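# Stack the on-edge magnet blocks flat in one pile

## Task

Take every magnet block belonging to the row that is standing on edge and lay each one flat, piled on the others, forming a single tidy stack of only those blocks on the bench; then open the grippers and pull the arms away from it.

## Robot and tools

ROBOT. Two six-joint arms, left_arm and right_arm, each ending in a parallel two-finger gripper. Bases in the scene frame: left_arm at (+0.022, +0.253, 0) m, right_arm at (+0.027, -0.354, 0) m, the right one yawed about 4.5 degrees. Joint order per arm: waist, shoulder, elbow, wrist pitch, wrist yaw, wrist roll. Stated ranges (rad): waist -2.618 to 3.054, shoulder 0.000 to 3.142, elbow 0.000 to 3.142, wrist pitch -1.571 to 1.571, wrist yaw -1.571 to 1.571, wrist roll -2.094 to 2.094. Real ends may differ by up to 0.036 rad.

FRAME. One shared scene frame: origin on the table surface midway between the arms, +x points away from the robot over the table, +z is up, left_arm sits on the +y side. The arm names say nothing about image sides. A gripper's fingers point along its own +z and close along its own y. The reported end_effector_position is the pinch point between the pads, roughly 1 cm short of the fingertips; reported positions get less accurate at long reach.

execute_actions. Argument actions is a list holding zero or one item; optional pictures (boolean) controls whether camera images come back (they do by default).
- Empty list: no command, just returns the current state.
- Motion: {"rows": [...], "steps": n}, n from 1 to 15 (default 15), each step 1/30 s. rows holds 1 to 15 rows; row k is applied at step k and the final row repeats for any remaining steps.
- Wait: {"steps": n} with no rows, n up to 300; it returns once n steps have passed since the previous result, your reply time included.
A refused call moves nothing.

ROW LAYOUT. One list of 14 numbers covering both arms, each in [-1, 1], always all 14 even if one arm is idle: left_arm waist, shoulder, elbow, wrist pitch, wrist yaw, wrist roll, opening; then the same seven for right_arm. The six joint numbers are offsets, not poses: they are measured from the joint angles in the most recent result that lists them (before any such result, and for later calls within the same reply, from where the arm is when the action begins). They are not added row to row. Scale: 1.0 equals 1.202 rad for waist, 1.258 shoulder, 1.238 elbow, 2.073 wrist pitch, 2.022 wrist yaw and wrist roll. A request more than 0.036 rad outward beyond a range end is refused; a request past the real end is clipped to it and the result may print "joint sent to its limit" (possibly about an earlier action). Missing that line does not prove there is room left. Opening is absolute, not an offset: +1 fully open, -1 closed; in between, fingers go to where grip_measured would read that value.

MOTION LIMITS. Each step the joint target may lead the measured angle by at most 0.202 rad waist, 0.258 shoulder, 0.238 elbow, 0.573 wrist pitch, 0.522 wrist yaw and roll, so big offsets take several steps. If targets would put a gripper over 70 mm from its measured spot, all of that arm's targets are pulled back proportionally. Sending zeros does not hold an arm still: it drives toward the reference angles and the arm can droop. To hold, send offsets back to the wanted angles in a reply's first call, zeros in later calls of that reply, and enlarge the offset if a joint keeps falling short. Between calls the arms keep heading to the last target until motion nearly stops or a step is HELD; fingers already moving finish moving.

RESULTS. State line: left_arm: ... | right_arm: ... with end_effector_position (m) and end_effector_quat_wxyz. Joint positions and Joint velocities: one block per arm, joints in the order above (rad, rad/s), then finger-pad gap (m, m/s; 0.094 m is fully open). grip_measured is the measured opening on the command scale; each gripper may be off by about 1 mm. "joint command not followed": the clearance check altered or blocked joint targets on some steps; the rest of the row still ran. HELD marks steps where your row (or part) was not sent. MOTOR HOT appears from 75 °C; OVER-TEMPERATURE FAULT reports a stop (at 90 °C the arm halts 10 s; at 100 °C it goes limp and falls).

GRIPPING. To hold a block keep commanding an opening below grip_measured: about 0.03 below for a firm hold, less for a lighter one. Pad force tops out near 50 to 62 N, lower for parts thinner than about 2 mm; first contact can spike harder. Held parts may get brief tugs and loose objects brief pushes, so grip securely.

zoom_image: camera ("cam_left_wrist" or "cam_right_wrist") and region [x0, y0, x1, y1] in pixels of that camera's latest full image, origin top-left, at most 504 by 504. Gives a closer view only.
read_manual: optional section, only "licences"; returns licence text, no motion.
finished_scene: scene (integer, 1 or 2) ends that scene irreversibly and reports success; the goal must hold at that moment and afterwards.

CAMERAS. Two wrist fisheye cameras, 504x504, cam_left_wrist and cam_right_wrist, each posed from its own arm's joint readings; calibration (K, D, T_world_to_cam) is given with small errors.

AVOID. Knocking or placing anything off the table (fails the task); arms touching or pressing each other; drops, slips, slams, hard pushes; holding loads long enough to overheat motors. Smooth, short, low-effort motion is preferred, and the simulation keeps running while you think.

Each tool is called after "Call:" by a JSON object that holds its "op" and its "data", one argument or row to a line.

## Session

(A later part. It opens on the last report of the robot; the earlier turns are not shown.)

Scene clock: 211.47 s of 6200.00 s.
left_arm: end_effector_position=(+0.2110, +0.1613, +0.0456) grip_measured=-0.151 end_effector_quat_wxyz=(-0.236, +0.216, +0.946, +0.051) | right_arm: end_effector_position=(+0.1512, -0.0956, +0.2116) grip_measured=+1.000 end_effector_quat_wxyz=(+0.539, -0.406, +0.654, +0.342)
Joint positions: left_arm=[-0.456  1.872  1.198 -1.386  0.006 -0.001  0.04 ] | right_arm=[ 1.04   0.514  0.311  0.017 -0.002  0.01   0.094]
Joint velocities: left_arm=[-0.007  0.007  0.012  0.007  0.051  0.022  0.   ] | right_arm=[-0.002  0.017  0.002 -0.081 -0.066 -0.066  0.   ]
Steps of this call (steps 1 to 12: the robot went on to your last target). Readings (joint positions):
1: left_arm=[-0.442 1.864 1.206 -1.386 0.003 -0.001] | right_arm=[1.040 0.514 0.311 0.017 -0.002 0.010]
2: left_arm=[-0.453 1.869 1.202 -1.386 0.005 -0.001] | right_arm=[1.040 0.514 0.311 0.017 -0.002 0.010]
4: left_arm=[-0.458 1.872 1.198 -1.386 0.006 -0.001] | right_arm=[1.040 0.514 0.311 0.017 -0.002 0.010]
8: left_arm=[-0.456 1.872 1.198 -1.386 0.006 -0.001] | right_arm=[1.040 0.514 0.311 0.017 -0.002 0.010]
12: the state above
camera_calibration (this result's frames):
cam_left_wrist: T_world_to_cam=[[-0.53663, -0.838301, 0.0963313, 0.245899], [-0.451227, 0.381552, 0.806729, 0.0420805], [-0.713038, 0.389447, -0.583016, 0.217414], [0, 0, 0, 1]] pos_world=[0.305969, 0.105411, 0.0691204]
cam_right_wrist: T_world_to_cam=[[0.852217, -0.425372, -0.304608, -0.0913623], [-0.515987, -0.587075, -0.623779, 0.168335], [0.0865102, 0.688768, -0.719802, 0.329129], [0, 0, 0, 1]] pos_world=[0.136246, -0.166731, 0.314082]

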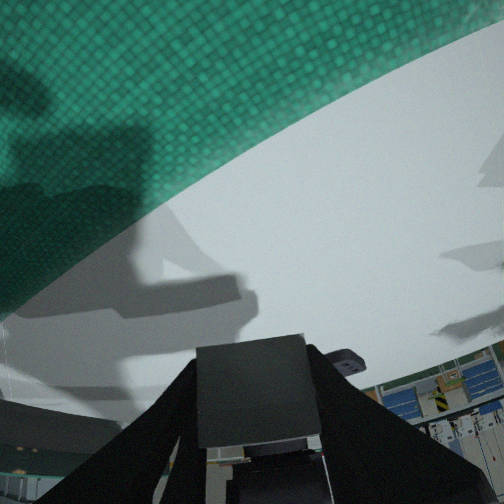

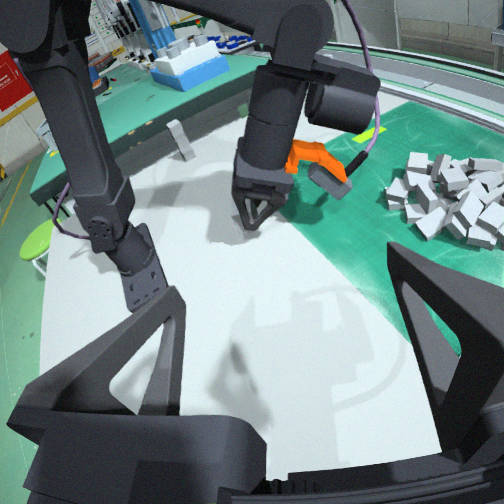

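Call:
{"op": "execute_actions", "data": {
  "actions": [
    {"rows":[[0,0.003,-0.006,0,0,0,-0.24,0,0,0,0,0,0,1],[0,0.006,-0.01,0.006,0,0,-0.24,0,0,0,0,0,0,1],[0,0.009,-0.014,0.012,0,0,-0.24,0,0,0,0,0,0,1],[0,0.012,-0.018,0.018,0,0,-0.24,0,0,0,0,0,0,1],[0,0.015,-0.022,0.024,0,0,-0.24,0,0,0,0,0,0,1],[0,0.018,-0.026,0.03,0,0,-0.24,0,0,0,0,0,0,1],[0,0.021,-0.03,0.035,0,0,-0.24,0,0,0,0,0,0,1],[0,0.024,-0.034,0.04,0,0,-0.24,0,0,0,0,0,0,1],[0,0.027,-0.038,0.04,0,0,-0.24,0,0,0,0,0,0,1],[0,0.03,-0.042,0.04,0,0,-0.24,0,0,0,0,0,0,1],[0,0.033,-0.045,0.04,0,0,-0.24,0,0,0,0,0,0,1]]}
  ],
  "pictures": false
}}

Call:
{"op": "execute_actions", "data": {
  "actions": [
    {"steps":12}
  ]
}}

Call:
{"op": "zoom_image", "data": {
  "camera": "cam_right_wrist",
  "region": [210, 150, 370, 280]
}}

Scene clock: 218.73 s of 6200.00 s.
left_arm: end_effector_position=(+0.2108, +0.1614, +0.0215) grip_measured=-0.151 end_effector_quat_wxyz=(-0.237, +0.216, +0.946, +0.052) | right_arm: end_effector_position=(+0.1512, -0.0956, +0.2116) grip_measured=+1.000 end_effector_quat_wxyz=(+0.539, -0.406, +0.654, +0.342)
Joint positions: left_arm=[-0.456  1.915  1.15  -1.295  0.006 -0.001  0.04 ] | right_arm=[ 1.04   0.514  0.311  0.017 -0.002  0.01   0.094]
Joint velocities: left_arm=[ 0.007  0.027 -0.002  0.066 -0.037 -0.022  0.   ] | right_arm=[ 0.012  0.007  0.007  0.022 -0.051  0.051  0.   ]
Steps of this call (steps 1 to 30: the robot went on to your last target; steps 31 to 90: nothing new was sent; then 3.77 s passed at rest; steps 91 to 105: all 15 steps of this action). Readings (joint positions):
91: left_arm=[-0.456 1.872 1.198 -1.385 0.006 -0.001] | right_arm=[1.040 0.514 0.311 0.017 -0.002 0.010]
92: left_arm=[-0.456 1.872 1.198 -1.383 0.006 -0.001] | right_arm=[1.040 0.514 0.311 0.017 -0.002 0.010]
94: left_arm=[-0.456 1.872 1.197 -1.370 0.006 -0.001] | right_arm=[1.040 0.514 0.311 0.017 -0.002 0.010]
98: left_arm=[-0.456 1.884 1.178 -1.332 0.006 -0.001] | right_arm=[1.040 0.514 0.311 0.017 -0.002 0.010]
105: the state above

Scene clock: 219.13 s of 6200.00 s.
left_arm: end_effector_position=(+0.2123, +0.1607, +0.0206) grip_measured=-0.151 end_effector_quat_wxyz=(-0.234, +0.216, +0.947, +0.051) | right_arm: end_effector_position=(+0.1512, -0.0956, +0.2116) grip_measured=+1.000 end_effector_quat_wxyz=(+0.539, -0.406, +0.654, +0.342)
Joint positions: left_arm=[-0.456  1.915  1.15  -1.288  0.006 -0.001  0.04 ] | right_arm=[ 1.04   0.514  0.311  0.017 -0.002  0.01   0.094]
Joint velocities: left_arm=[-0.007  0.007 -0.007  0.037 -0.007 -0.037 -0.001] | right_arm=[-0.012 -0.007  0.017 -0.022  0.051 -0.037  0.   ]
Steps of this call (steps 1 to 12: the robot went on to your last target). Readings (joint positions):
1: left_arm=[-0.456 1.915 1.150 -1.294 0.006 -0.001] | right_arm=[1.040 0.514 0.311 0.017 -0.002 0.010]
2: left_arm=[-0.456 1.915 1.150 -1.293 0.006 -0.001] | right_arm=[1.040 0.514 0.311 0.017 -0.002 0.010]
4: left_arm=[-0.456 1.915 1.150 -1.290 0.006 -0.001] | right_arm=[1.040 0.514 0.311 0.017 -0.002 0.010]
8: left_arm=[-0.456 1.915 1.150 -1.288 0.006 -0.001] | right_arm=[1.040 0.514 0.311 0.017 -0.002 0.010]
12: the state above
camera_calibration (this result's frames):
cam_left_wrist: T_world_to_cam=[[-0.537157, -0.838046, 0.0956117, 0.248569], [-0.455649, 0.383693, 0.803221, 0.0637742], [-0.709821, 0.38789, -0.587959, 0.203716], [0, 0, 0, 1]] pos_world=[0.307182, 0.104823, 0.0447858]
cam_right_wrist: T_world_to_cam=[[0.852217, -0.425372, -0.304608, -0.0913623], [-0.515987, -0.587075, -0.623779, 0.168335], [0.0865102, 0.688768, -0.719802, 0.329129], [0, 0, 0, 1]] pos_world=[0.136246, -0.166731, 0.314082]

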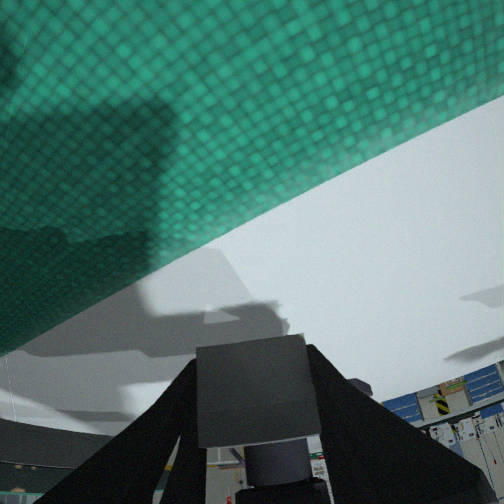

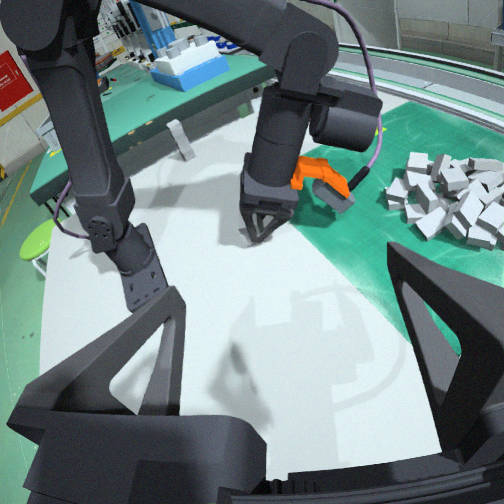

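Region (210, 150, 370, 280) of cam_right_wrist's 504x504 image, scaled by 3.150, with more detail than that image has; it fills the top 410 rows of this view, and the rest is white.

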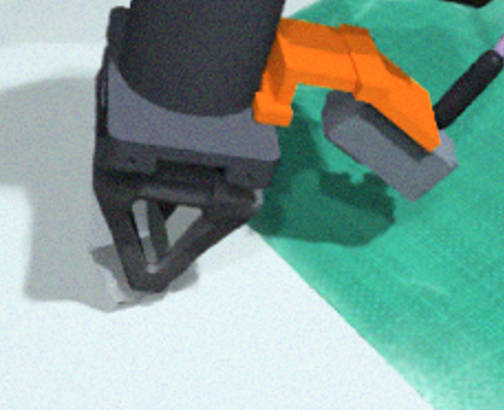

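Call:
{"op": "execute_actions", "data": {
  "actions": [
    {"rows":[[0,0.004,0,0,0,0,-0.24,0,0,0,0,0,0,1],[0,0.007,0,0.002,0,0,-0.24,0,0,0,0,0,0,1],[0,0.01,0,0.004,0,0,-0.24,0,0,0,0,0,0,1],[0,0.012,0,0.004,0,0,-0.24,0,0,0,0,0,0,1],[0,0.014,0,0.004,0,0,-0.24,0,0,0,0,0,0,1],[0,0.016,0,0.004,0,0,-0.24,0,0,0,0,0,0,1],[0,0.018,0,0.004,0,0,-0.24,0,0,0,0,0,0,1],[0,0.02,0,0.004,0,0,-0.24,0,0,0,0,0,0,1],[0,0.022,0,0.004,0,0,-0.24,0,0,0,0,0,0,1],[0,0.024,0,0.004,0,0,-0.24,0,0,0,0,0,0,1],[0,0.026,0,0.004,0,0,-0.24,0,0,0,0,0,0,1]]}
  ]
}}

Call:
{"op": "zoom_image", "data": {
  "camera": "cam_right_wrist",
  "region": [220, 190, 310, 270]
}}

Scene clock: 224.40 s of 6200.00 s.
left_arm: end_effector_position=(+0.2142, +0.1597, +0.0119) grip_measured=-0.151 end_effector_quat_wxyz=(-0.237, +0.216, +0.946, +0.052) | right_arm: end_effector_position=(+0.1512, -0.0956, +0.2116) grip_measured=+1.000 end_effector_quat_wxyz=(+0.539, -0.406, +0.654, +0.342)
Joint positions: left_arm=[-0.456  1.946  1.15  -1.264  0.006 -0.001  0.04 ] | right_arm=[ 1.04   0.514  0.311  0.017 -0.002  0.01   0.094]
Joint velocities: left_arm=[-0.007  0.012 -0.007  0.066  0.037  0.081  0.001] | right_arm=[ 0.017  0.007 -0.012  0.022 -0.007  0.051  0.   ]
Steps of this call (steps 1 to 15: the robot went on to your last target; steps 16 to 90: nothing new was sent; then 1.77 s passed at rest; steps 91 to 105: all 15 steps of this action). Readings (joint positions):
91: left_arm=[-0.456 1.915 1.150 -1.287 0.006 -0.001] | right_arm=[1.040 0.514 0.311 0.017 -0.002 0.010]
92: left_arm=[-0.456 1.915 1.150 -1.285 0.006 -0.001] | right_arm=[1.040 0.514 0.311 0.017 -0.002 0.010]
94: left_arm=[-0.456 1.916 1.150 -1.278 0.006 -0.001] | right_arm=[1.040 0.514 0.311 0.017 -0.002 0.010]
98: left_arm=[-0.456 1.929 1.150 -1.269 0.006 -0.001] | right_arm=[1.040 0.514 0.311 0.017 -0.002 0.010]
105: the state above
camera_calibration (this result's frames):
cam_left_wrist: T_world_to_cam=[[-0.536596, -0.838317, 0.0963761, 0.249568], [-0.45095, 0.381418, 0.806948, 0.0713025], [-0.713238, 0.389544, -0.582707, 0.200756], [0, 0, 0, 1]] pos_world=[0.309258, 0.103818, 0.0353922]
cam_right_wrist: T_world_to_cam=[[0.852217, -0.425372, -0.304608, -0.0913623], [-0.515987, -0.587075, -0.623779, 0.168335], [0.0865102, 0.688768, -0.719802, 0.329129], [0, 0, 0, 1]] pos_world=[0.136246, -0.166731, 0.314082]

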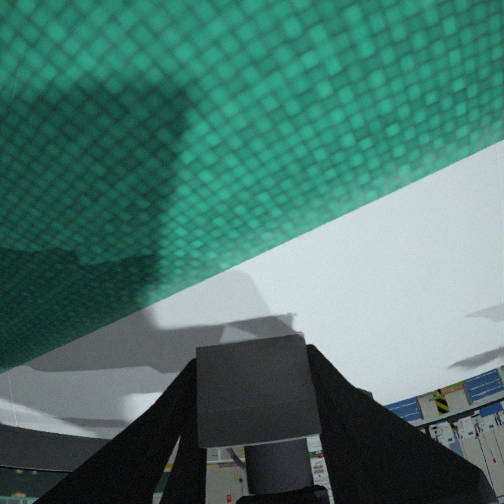

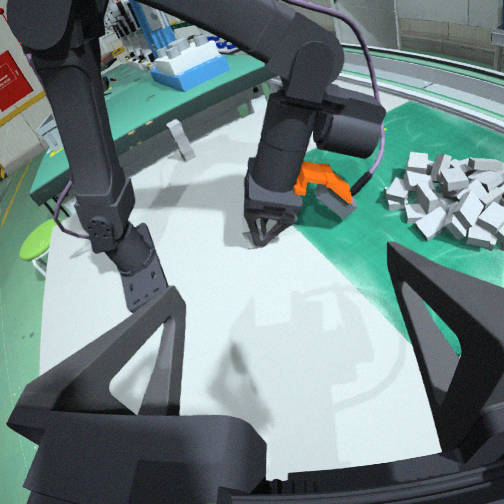

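Region (220, 190, 310, 270) of cam_right_wrist's 504x504 image, scaled by 5.600, with more detail than that image has.

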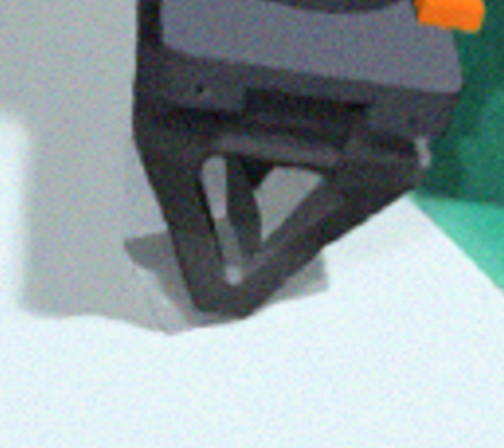

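Not clearly touching yet; a bit more.

Call:
{"op": "execute_actions", "data": {
  "actions": [
    {"rows":[[0,0.006,0,0,0,0,-0.24,0,0,0,0,0,0,1],[0,0.009,0,0,0,0,-0.24,0,0,0,0,0,0,1],[0,0.012,0,0,0,0,-0.24,0,0,0,0,0,0,1],[0,0.014,0,0,0,0,-0.24,0,0,0,0,0,0,1],[0,0.016,0,0,0,0,-0.24,0,0,0,0,0,0,1]],"steps":12}
  ]
}}

Scene clock: 228.77 s of 6200.00 s.
left_arm: end_effector_position=(+0.2151, +0.1593, +0.0109) grip_measured=-0.151 end_effector_quat_wxyz=(-0.235, +0.216, +0.946, +0.051) | right_arm: end_effector_position=(+0.1512, -0.0956, +0.2116) grip_measured=+1.000 end_effector_quat_wxyz=(+0.539, -0.406, +0.654, +0.342)
Joint positions: left_arm=[-0.456  1.948  1.15  -1.258  0.006 -0.001  0.04 ] | right_arm=[ 1.04   0.514  0.311  0.017 -0.002  0.01   0.094]
Joint velocities: left_arm=[-0.007 -0.002 -0.002  0.022 -0.037 -0.051  0.001] | right_arm=[-0.007 -0.017  0.002 -0.066  0.022  0.007  0.   ]
Steps of this call (steps 1 to 15: the robot went on to your last target; steps 16 to 90: nothing new was sent; then 0.97 s passed at rest; steps 91 to 102: all 12 steps of this action). Readings (joint positions):
91: left_arm=[-0.456 1.946 1.150 -1.262 0.006 -0.001] | right_arm=[1.040 0.514 0.311 0.017 -0.002 0.010]
92: left_arm=[-0.456 1.946 1.150 -1.261 0.006 -0.001] | right_arm=[1.040 0.514 0.311 0.017 -0.002 0.010]
94: left_arm=[-0.456 1.948 1.150 -1.258 0.006 -0.001] | right_arm=[1.040 0.514 0.311 0.017 -0.002 0.010]
98: left_arm=[-0.456 1.948 1.150 -1.258 0.006 -0.001] | right_arm=[1.040 0.514 0.311 0.017 -0.002 0.010]
102: the state above
camera_calibration (this result's frames):
cam_left_wrist: T_world_to_cam=[[-0.536894, -0.838173, 0.0959719, 0.249823], [-0.453441, 0.382624, 0.804979, 0.0730232], [-0.711433, 0.38867, -0.58549, 0.200744], [0, 0, 0, 1]] pos_world=[0.310056, 0.103431, 0.0347757]
cam_right_wrist: T_world_to_cam=[[0.852217, -0.425372, -0.304608, -0.0913623], [-0.515987, -0.587075, -0.623779, 0.168335], [0.0865102, 0.688768, -0.719802, 0.329129], [0, 0, 0, 1]] pos_world=[0.136246, -0.166731, 0.314082]

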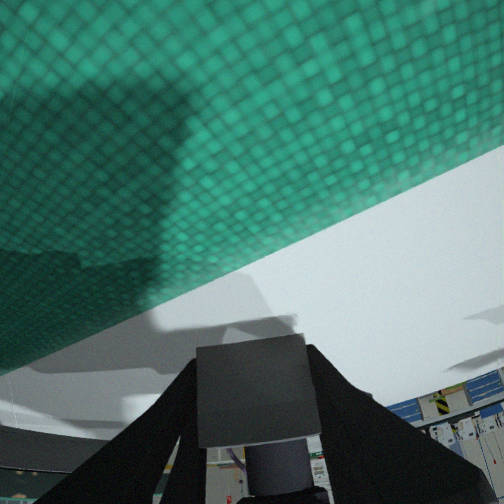

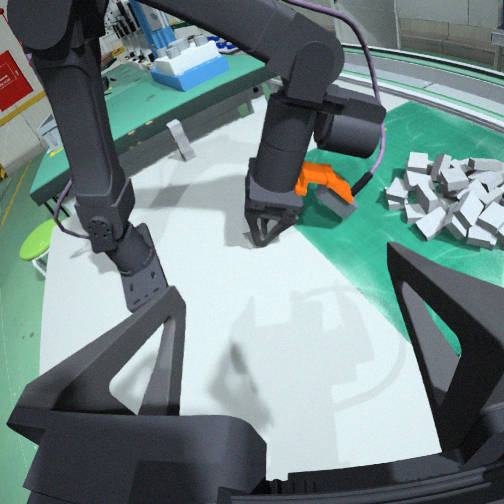

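Call:
{"op": "execute_actions", "data": {
  "actions": [
    {"rows":[[0,0,0,0,0,0,-0.19,0,0,0,0,0,0,1],[0,0,0,0,0,0,-0.17,0,0,0,0,0,0,1],[0,0,0,0,0,0,-0.155,0,0,0,0,0,0,1],[0,0,0,0,0,0,-0.14,0,0,0,0,0,0,1],[0,0,0,0,0,0,-0.12,0,0,0,0,0,0,1],[0,0,0,0,0,0,-0.05,0,0,0,0,0,0,1],[0,0,0,0,0,0,0.1,0,0,0,0,0,0,1],[0,0,0,0,0,0,0.3,0,0,0,0,0,0,1]],"steps":11}
  ],
  "pictures": false
}}

Call:
{"op": "execute_actions", "data": {
  "actions": [
    {"rows":[[0,-0.02,0.02,0,0,0,0.3,0,0,0,0,0,0,1],[0,-0.035,0.03,0,0,0,0.3,0,0,0,0,0,0,1],[0,-0.05,0.04,0,0,0,0.3,0,0,0,0,0,0,1],[0,-0.07,0.05,0,0,0,0.3,0,0,0,0,0,0,1],[0,-0.09,0.06,0,0,0,0.3,0,0,0,0,0,0,1],[0,-0.11,0.07,0,0,0,0.3,0,0,0,0,0,0,1],[0,-0.13,0.08,0,0,0,0.3,0,0,0,0,0,0,1],[0,-0.15,0.09,0,0,0,0.3,0,0,0,0,0,0,1],[0,-0.18,0.1,0,0,0,0.3,0,0,0,0,0,0,1],[0,-0.21,0.1,0,0,0,0.3,0,0,0,0,0,0,1],[0,-0.24,0.1,0,0,0,0.3,0,0,0,0,0,0,1],[0,-0.26,0.1,0,0,0,0.3,0,0,0,0,0,0,1],[0,-0.28,0.1,0,0,0,0.3,0,0,0,0,0,0,1],[0,-0.29,0.1,0,0,0,0.3,0,0,0,0,0,0,1]]}
  ],
  "pictures": false
}}

Call:
{"op": "execute_actions", "data": {
  "actions": [
    {"steps":6}
  ]
}}

Scene clock: 258.07 s of 6200.00 s.
left_arm: end_effector_position=(+0.2151, +0.1593, +0.0109) grip_measured=+0.297 end_effector_quat_wxyz=(-0.235, +0.216, +0.946, +0.051) | right_arm: end_effector_position=(+0.1512, -0.0956, +0.2116) grip_measured=+1.000 end_effector_quat_wxyz=(+0.539, -0.406, +0.654, +0.342)
Joint positions: left_arm=[-0.456  1.948  1.15  -1.258  0.006 -0.001  0.061] | right_arm=[ 1.04   0.514  0.311  0.017 -0.002  0.01   0.094]
Joint velocities: left_arm=[-0.007 -0.012 -0.017  0.037  0.066  0.022  0.003] | right_arm=[ 0.007 -0.007 -0.007 -0.007 -0.022  0.037  0.   ]
Steps of this call (steps 1 to 15: the robot went on to your last target; steps 16 to 90: nothing new was sent; then 25.93 s passed at rest; steps 91 to 101: all 11 steps of this action). Readings (joint positions):
91: left_arm=[-0.456 1.948 1.150 -1.258 0.006 -0.001] | right_arm=[1.040 0.514 0.311 0.017 -0.002 0.010]
92: left_arm=[-0.456 1.948 1.150 -1.258 0.006 -0.001] | right_arm=[1.040 0.514 0.311 0.017 -0.002 0.010]
94: left_arm=[-0.456 1.948 1.150 -1.258 0.006 -0.001] | right_arm=[1.040 0.514 0.311 0.017 -0.002 0.010]
98: left_arm=[-0.456 1.948 1.150 -1.258 0.006 -0.001] | right_arm=[1.040 0.514 0.311 0.017 -0.002 0.010]
101: the state above

Scene clock: 258.57 s of 6200.00 s.
left_arm: end_effector_position=(+0.2659, +0.1347, +0.1054) grip_measured=+0.298 end_effector_quat_wxyz=(-0.019, +0.223, +0.975, +0.002) | right_arm: end_effector_position=(+0.1512, -0.0956, +0.2116) grip_measured=+1.000 end_effector_quat_wxyz=(+0.539, -0.406, +0.654, +0.342)
Joint positions: left_arm=[-0.456  1.611  1.256 -1.255  0.006 -0.001  0.061] | right_arm=[ 1.04   0.514  0.311  0.017 -0.002  0.01   0.094]
Joint velocities: left_arm=[-0.007 -0.667  0.066  0.022  0.037 -0.081 -0.   ] | right_arm=[ 0.012  0.007 -0.002  0.037 -0.066 -0.022  0.   ]
Steps of this call (steps 1 to 15: all 15 steps of this action). Readings (joint positions):
1: left_arm=[-0.456 1.948 1.150 -1.258 0.006 -0.001] | right_arm=[1.040 0.514 0.311 0.017 -0.002 0.010]
2: left_arm=[-0.456 1.947 1.150 -1.258 0.006 -0.001] | right_arm=[1.040 0.514 0.311 0.017 -0.002 0.010]
4: left_arm=[-0.456 1.936 1.159 -1.258 0.006 -0.001] | right_arm=[1.040 0.514 0.311 0.017 -0.002 0.010]
8: left_arm=[-0.456 1.849 1.206 -1.258 0.006 -0.001] | right_arm=[1.040 0.514 0.311 0.017 -0.002 0.010]
15: the state above

Scene clock: 258.77 s of 6200.00 s.
left_arm: end_effector_position=(+0.2671, +0.1341, +0.1133) grip_measured=+0.298 end_effector_quat_wxyz=(-0.004, +0.223, +0.975, -0.002) | right_arm: end_effector_position=(+0.1512, -0.0956, +0.2116) grip_measured=+1.000 end_effector_quat_wxyz=(+0.539, -0.406, +0.654, +0.342)
Joint positions: left_arm=[-0.456  1.583  1.26  -1.255  0.006 -0.001  0.061] | right_arm=[ 1.04   0.514  0.311  0.017 -0.002  0.01   0.094]
Joint velocities: left_arm=[-0.007  0.012 -0.002 -0.022 -0.022  0.037 -0.001] | right_arm=[ 0.007 -0.007  0.017 -0.081 -0.081  0.022  0.   ]
Steps of this call (steps 1 to 6: the robot went on to your last target). Readings (joint positions):
1: left_arm=[-0.456 1.594 1.259 -1.255 0.006 -0.001] | right_arm=[1.040 0.514 0.311 0.017 -0.002 0.010]
2: left_arm=[-0.456 1.585 1.260 -1.255 0.006 -0.001] | right_arm=[1.040 0.514 0.311 0.017 -0.002 0.010]
4: left_arm=[-0.456 1.583 1.260 -1.255 0.006 -0.001] | right_arm=[1.040 0.514 0.311 0.017 -0.002 0.010]
6: the state above
camera_calibration (this result's frames):
cam_left_wrist: T_world_to_cam=[[-0.564744, -0.824686, 0.0309255, 0.259811], [-0.728871, 0.516005, 0.449984, 0.119751], [-0.387054, 0.231585, -0.892501, 0.27662], [0, 0, 0, 1]] pos_world=[0.341077, 0.0884091, 0.184963]
cam_right_wrist: T_world_to_cam=[[0.852217, -0.425372, -0.304608, -0.0913623], [-0.515987, -0.587075, -0.623779, 0.168335], [0.0865102, 0.688768, -0.719802, 0.329129], [0, 0, 0, 1]] pos_world=[0.136246, -0.166731, 0.314082]

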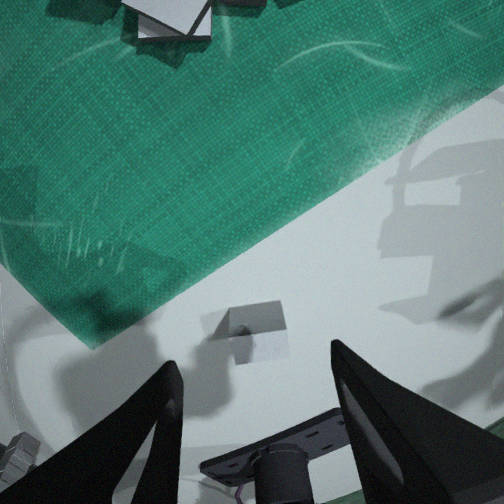

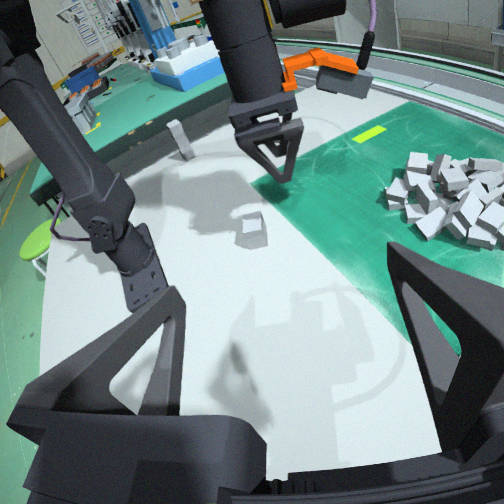

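Call:
{"op": "execute_actions", "data": {
  "actions": [
    {"rows":[[0.02,0,0,0.03,0,0,0.3,0,0,0,0,0,0,1],[0.05,0,0,0.06,0,0,0.3,0,0,0,0,0,0,1],[0.09,0,0,0.1,0,0,0.3,0,0,0,0,0,0,1],[0.14,0,0,0.14,0,0,0.3,0,0,0,0,0,0,1],[0.19,0,0,0.18,0,0,0.3,0,0,0,0,0,0,1],[0.24,0,0,0.22,0,0,0.3,0,0,0,0,0,0,1],[0.29,0,0,0.26,0,0,0.3,0,0,0,0,0,0,1],[0.34,0,0,0.3,0,0,0.3,0,0,0,0,0,0,1],[0.39,0,0,0.34,0,0,0.3,0,0,0,0,0,0,1],[0.44,0,-0.02,0.38,0,0,0.3,0,0,0,0,0,0,1],[0.49,0,-0.04,0.42,0,0,0.3,0,0,0,0,0,0,1],[0.54,0,-0.07,0.46,0,0,0.3,0,0,0,0,0,0,1],[0.59,0,-0.1,0.5,0,0,0.3,0,0,0,0,0,0,1],[0.64,0,-0.13,0.55,0,0,0.3,0,0,0,0,0,0,1],[0.675,0,-0.2,0.75,0,0,0.3,0,0,0,0,0,0,1]]}
  ],
  "pictures": false
}}

Call:
{"op": "execute_actions", "data": {
  "actions": [
    {"steps":22}
  ],
  "pictures": false
}}

Scene clock: 266.17 s of 6200.00 s.
left_arm: end_effector_position=(+0.4430, +0.3238, +0.1445) grip_measured=+0.299 end_effector_quat_wxyz=(+0.332, -0.078, +0.940, +0.021) | right_arm: end_effector_position=(+0.1512, -0.0956, +0.2116) grip_measured=+1.000 end_effector_quat_wxyz=(+0.539, -0.406, +0.654, +0.342)
Joint positions: left_arm=[ 0.166  1.583  1.166 -0.477  0.015 -0.001  0.061] | right_arm=[ 1.04   0.514  0.311  0.017 -0.002  0.01   0.094]
Joint velocities: left_arm=[ 1.541 -0.007 -1.302  3.04  -0.066  0.007 -0.001] | right_arm=[-0.017 -0.002 -0.002  0.051 -0.007  0.037  0.   ]
Steps of this call (steps 1 to 30: the robot went on to your last target; steps 31 to 90: nothing new was sent; then 3.90 s passed at rest; steps 91 to 105: all 15 steps of this action). Readings (joint positions):
91: left_arm=[-0.454 1.583 1.260 -1.252 0.006 -0.001] | right_arm=[1.040 0.514 0.311 0.017 -0.002 0.010]
92: left_arm=[-0.447 1.583 1.260 -1.241 0.007 -0.001] | right_arm=[1.040 0.514 0.311 0.017 -0.002 0.010]
94: left_arm=[-0.398 1.583 1.260 -1.182 0.012 -0.001] | right_arm=[1.040 0.514 0.311 0.017 -0.002 0.010]
98: left_arm=[-0.194 1.583 1.260 -0.976 0.015 -0.001] | right_arm=[1.040 0.514 0.311 0.017 -0.002 0.010]
105: the state above

Scene clock: 266.90 s of 6200.00 s.
left_arm: end_effector_position=(+0.4892, +0.4336, +0.2197) grip_measured=+0.299 end_effector_quat_wxyz=(+0.578, -0.148, +0.795, +0.108) | right_arm: end_effector_position=(+0.1512, -0.0956, +0.2116) grip_measured=+1.000 end_effector_quat_wxyz=(+0.539, -0.406, +0.654, +0.342)
Joint positions: left_arm=[ 0.36   1.6    1.01   0.277 -0.005 -0.001  0.061] | right_arm=[ 1.04   0.514  0.311  0.017 -0.002  0.01   0.094]
Joint velocities: left_arm=[ 0.002 -0.007 -0.002  0.051 -0.051 -0.037 -0.001] | right_arm=[ 0.007 -0.032  0.017  0.007 -0.007 -0.037  0.   ]
Steps of this call (steps 1 to 22: the robot went on to your last target). Readings (joint positions):
1: left_arm=[0.221 1.583 1.126 -0.382 0.015 -0.001] | right_arm=[1.040 0.514 0.311 0.017 -0.002 0.010]
2: left_arm=[0.274 1.586 1.085 -0.289 0.013 -0.001] | right_arm=[1.040 0.514 0.311 0.017 -0.002 0.010]
4: left_arm=[0.352 1.595 1.028 -0.115 0.003 -0.001] | right_arm=[1.040 0.514 0.311 0.017 -0.002 0.010]
8: left_arm=[0.373 1.600 1.010 0.113 -0.005 -0.001] | right_arm=[1.040 0.514 0.311 0.017 -0.002 0.010]
22: the state above

Call:
{"op": "execute_actions", "data": {
  "actions": [
    {"rows":[[-0.01,0,-0.02,0.04,0.01,0,0.3,0,0,0,0,0,0,1],[-0.01,0,-0.05,0.08,0.01,0,0.3,0,0,0,0,0,0,1],[-0.01,0,-0.085,0.12,0.01,0,0.3,0,0,0,0,0,0,1],[-0.01,0,-0.125,0.16,0.01,0,0.3,0,0,0,0,0,0,1],[-0.01,0.01,-0.17,0.2,0.01,0,0.3,0,0,0,0,0,0,1],[-0.01,0.02,-0.215,0.24,0.01,0,0.3,0,0,0,0,0,0,1],[-0.01,0.03,-0.26,0.28,0.01,0,0.3,0,0,0,0,0,0,1],[-0.01,0.04,-0.305,0.32,0.01,0,0.3,0,0,0,0,0,0,1],[-0.01,0.05,-0.35,0.359,0.01,0,0.3,0,0,0,0,0,0,1],[-0.01,0.06,-0.39,0.359,0.01,0,0.3,0,0,0,0,0,0,1],[-0.01,0.07,-0.43,0.359,0.01,0,0.3,0,0,0,0,0,0,1],[-0.01,0.08,-0.465,0.359,0.01,0,0.3,0,0,0,0,0,0,1],[-0.01,0.08,-0.49,0.359,0.01,0,0.3,0,0,0,0,0,0,1],[-0.01,0.08,-0.51,0.359,0.01,0,0.3,0,0,0,0,0,0,1],[-0.01,0.08,-0.524,0.359,0.01,0,0.3,0,0,0,0,0,0,1]]}
  ],
  "pictures": false
}}

Call:
{"op": "execute_actions", "data": {
  "actions": [
    {"steps":15}
  ]
}}

Scene clock: 273.30 s of 6200.00 s.
left_arm: end_effector_position=(+0.4038, +0.3976, +0.0671) grip_measured=+0.299 end_effector_quat_wxyz=(+0.549, -0.148, +0.816, +0.099) | right_arm: end_effector_position=(+0.1512, -0.0956, +0.2116) grip_measured=+1.000 end_effector_quat_wxyz=(+0.539, -0.406, +0.654, +0.342)
Joint positions: left_arm=[ 0.355  1.701  0.405  0.91   0.002 -0.001  0.061] | right_arm=[ 1.04   0.514  0.311  0.017 -0.002  0.01   0.094]
Joint velocities: left_arm=[-0.007  0.173 -0.94   0.183 -0.022 -0.022 -0.001] | right_arm=[-0.007 -0.002  0.002  0.051  0.022 -0.022  0.   ]
Steps of this call (steps 1 to 30: the robot went on to your last target; steps 31 to 90: nothing new was sent; then 2.90 s passed at rest; steps 91 to 105: all 15 steps of this action). Readings (joint positions):
91: left_arm=[0.360 1.600 1.008 0.288 -0.004 -0.001] | right_arm=[1.040 0.514 0.311 0.017 -0.002 0.010]
92: left_arm=[0.359 1.600 0.998 0.313 -0.003 -0.001] | right_arm=[1.040 0.514 0.311 0.017 -0.002 0.010]
94: left_arm=[0.357 1.600 0.949 0.406 -0.001 -0.001] | right_arm=[1.040 0.514 0.311 0.017 -0.002 0.010]
98: left_arm=[0.355 1.609 0.751 0.658 0.001 -0.001] | right_arm=[1.040 0.514 0.311 0.017 -0.002 0.010]
105: the state above

Scene clock: 273.80 s of 6200.00 s.
left_arm: end_effector_position=(+0.3971, +0.3950, +0.0690) grip_measured=+0.299 end_effector_quat_wxyz=(+0.564, -0.147, +0.806, +0.102) | right_arm: end_effector_position=(+0.1512, -0.0956, +0.2116) grip_measured=+1.000 end_effector_quat_wxyz=(+0.539, -0.406, +0.654, +0.342)
Joint positions: left_arm=[ 0.355  1.706  0.357  0.998  0.002 -0.001  0.061] | right_arm=[ 1.04   0.514  0.311  0.017 -0.002  0.01   0.094]
Joint velocities: left_arm=[-0.007  0.002 -0.007  0.007 -0.037  0.007  0.   ] | right_arm=[-0.012 -0.027  0.007 -0.066 -0.037  0.007  0.   ]
Steps of this call (steps 1 to 15: the robot went on to your last target). Readings (joint positions):
1: left_arm=[0.355 1.705 0.378 0.914 0.002 -0.001] | right_arm=[1.040 0.514 0.311 0.017 -0.002 0.010]
2: left_arm=[0.355 1.706 0.363 0.916 0.002 -0.001] | right_arm=[1.040 0.514 0.311 0.017 -0.002 0.010]
4: left_arm=[0.355 1.706 0.357 0.931 0.002 -0.001] | right_arm=[1.040 0.514 0.311 0.017 -0.002 0.010]
8: left_arm=[0.355 1.706 0.357 0.977 0.002 -0.001] | right_arm=[1.040 0.514 0.311 0.017 -0.002 0.010]
15: the state above
camera_calibration (this result's frames):
cam_left_wrist: T_world_to_cam=[[0.277389, -0.951782, -0.131023, 0.276727], [-0.725829, -0.118254, -0.677634, 0.426916], [0.629466, 0.283068, -0.723633, -0.208658], [0, 0, 0, 1]] pos_world=[0.364451, 0.372933, 0.174559]
cam_right_wrist: T_world_to_cam=[[0.852217, -0.425372, -0.304608, -0.0913623], [-0.515987, -0.587075, -0.623779, 0.168335], [0.0865102, 0.688768, -0.719802, 0.329129], [0, 0, 0, 1]] pos_world=[0.136246, -0.166731, 0.314082]

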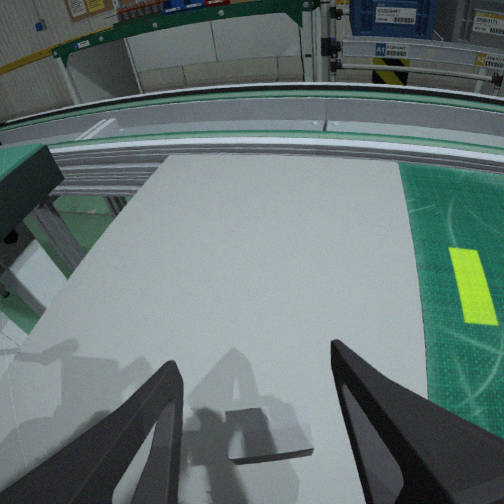

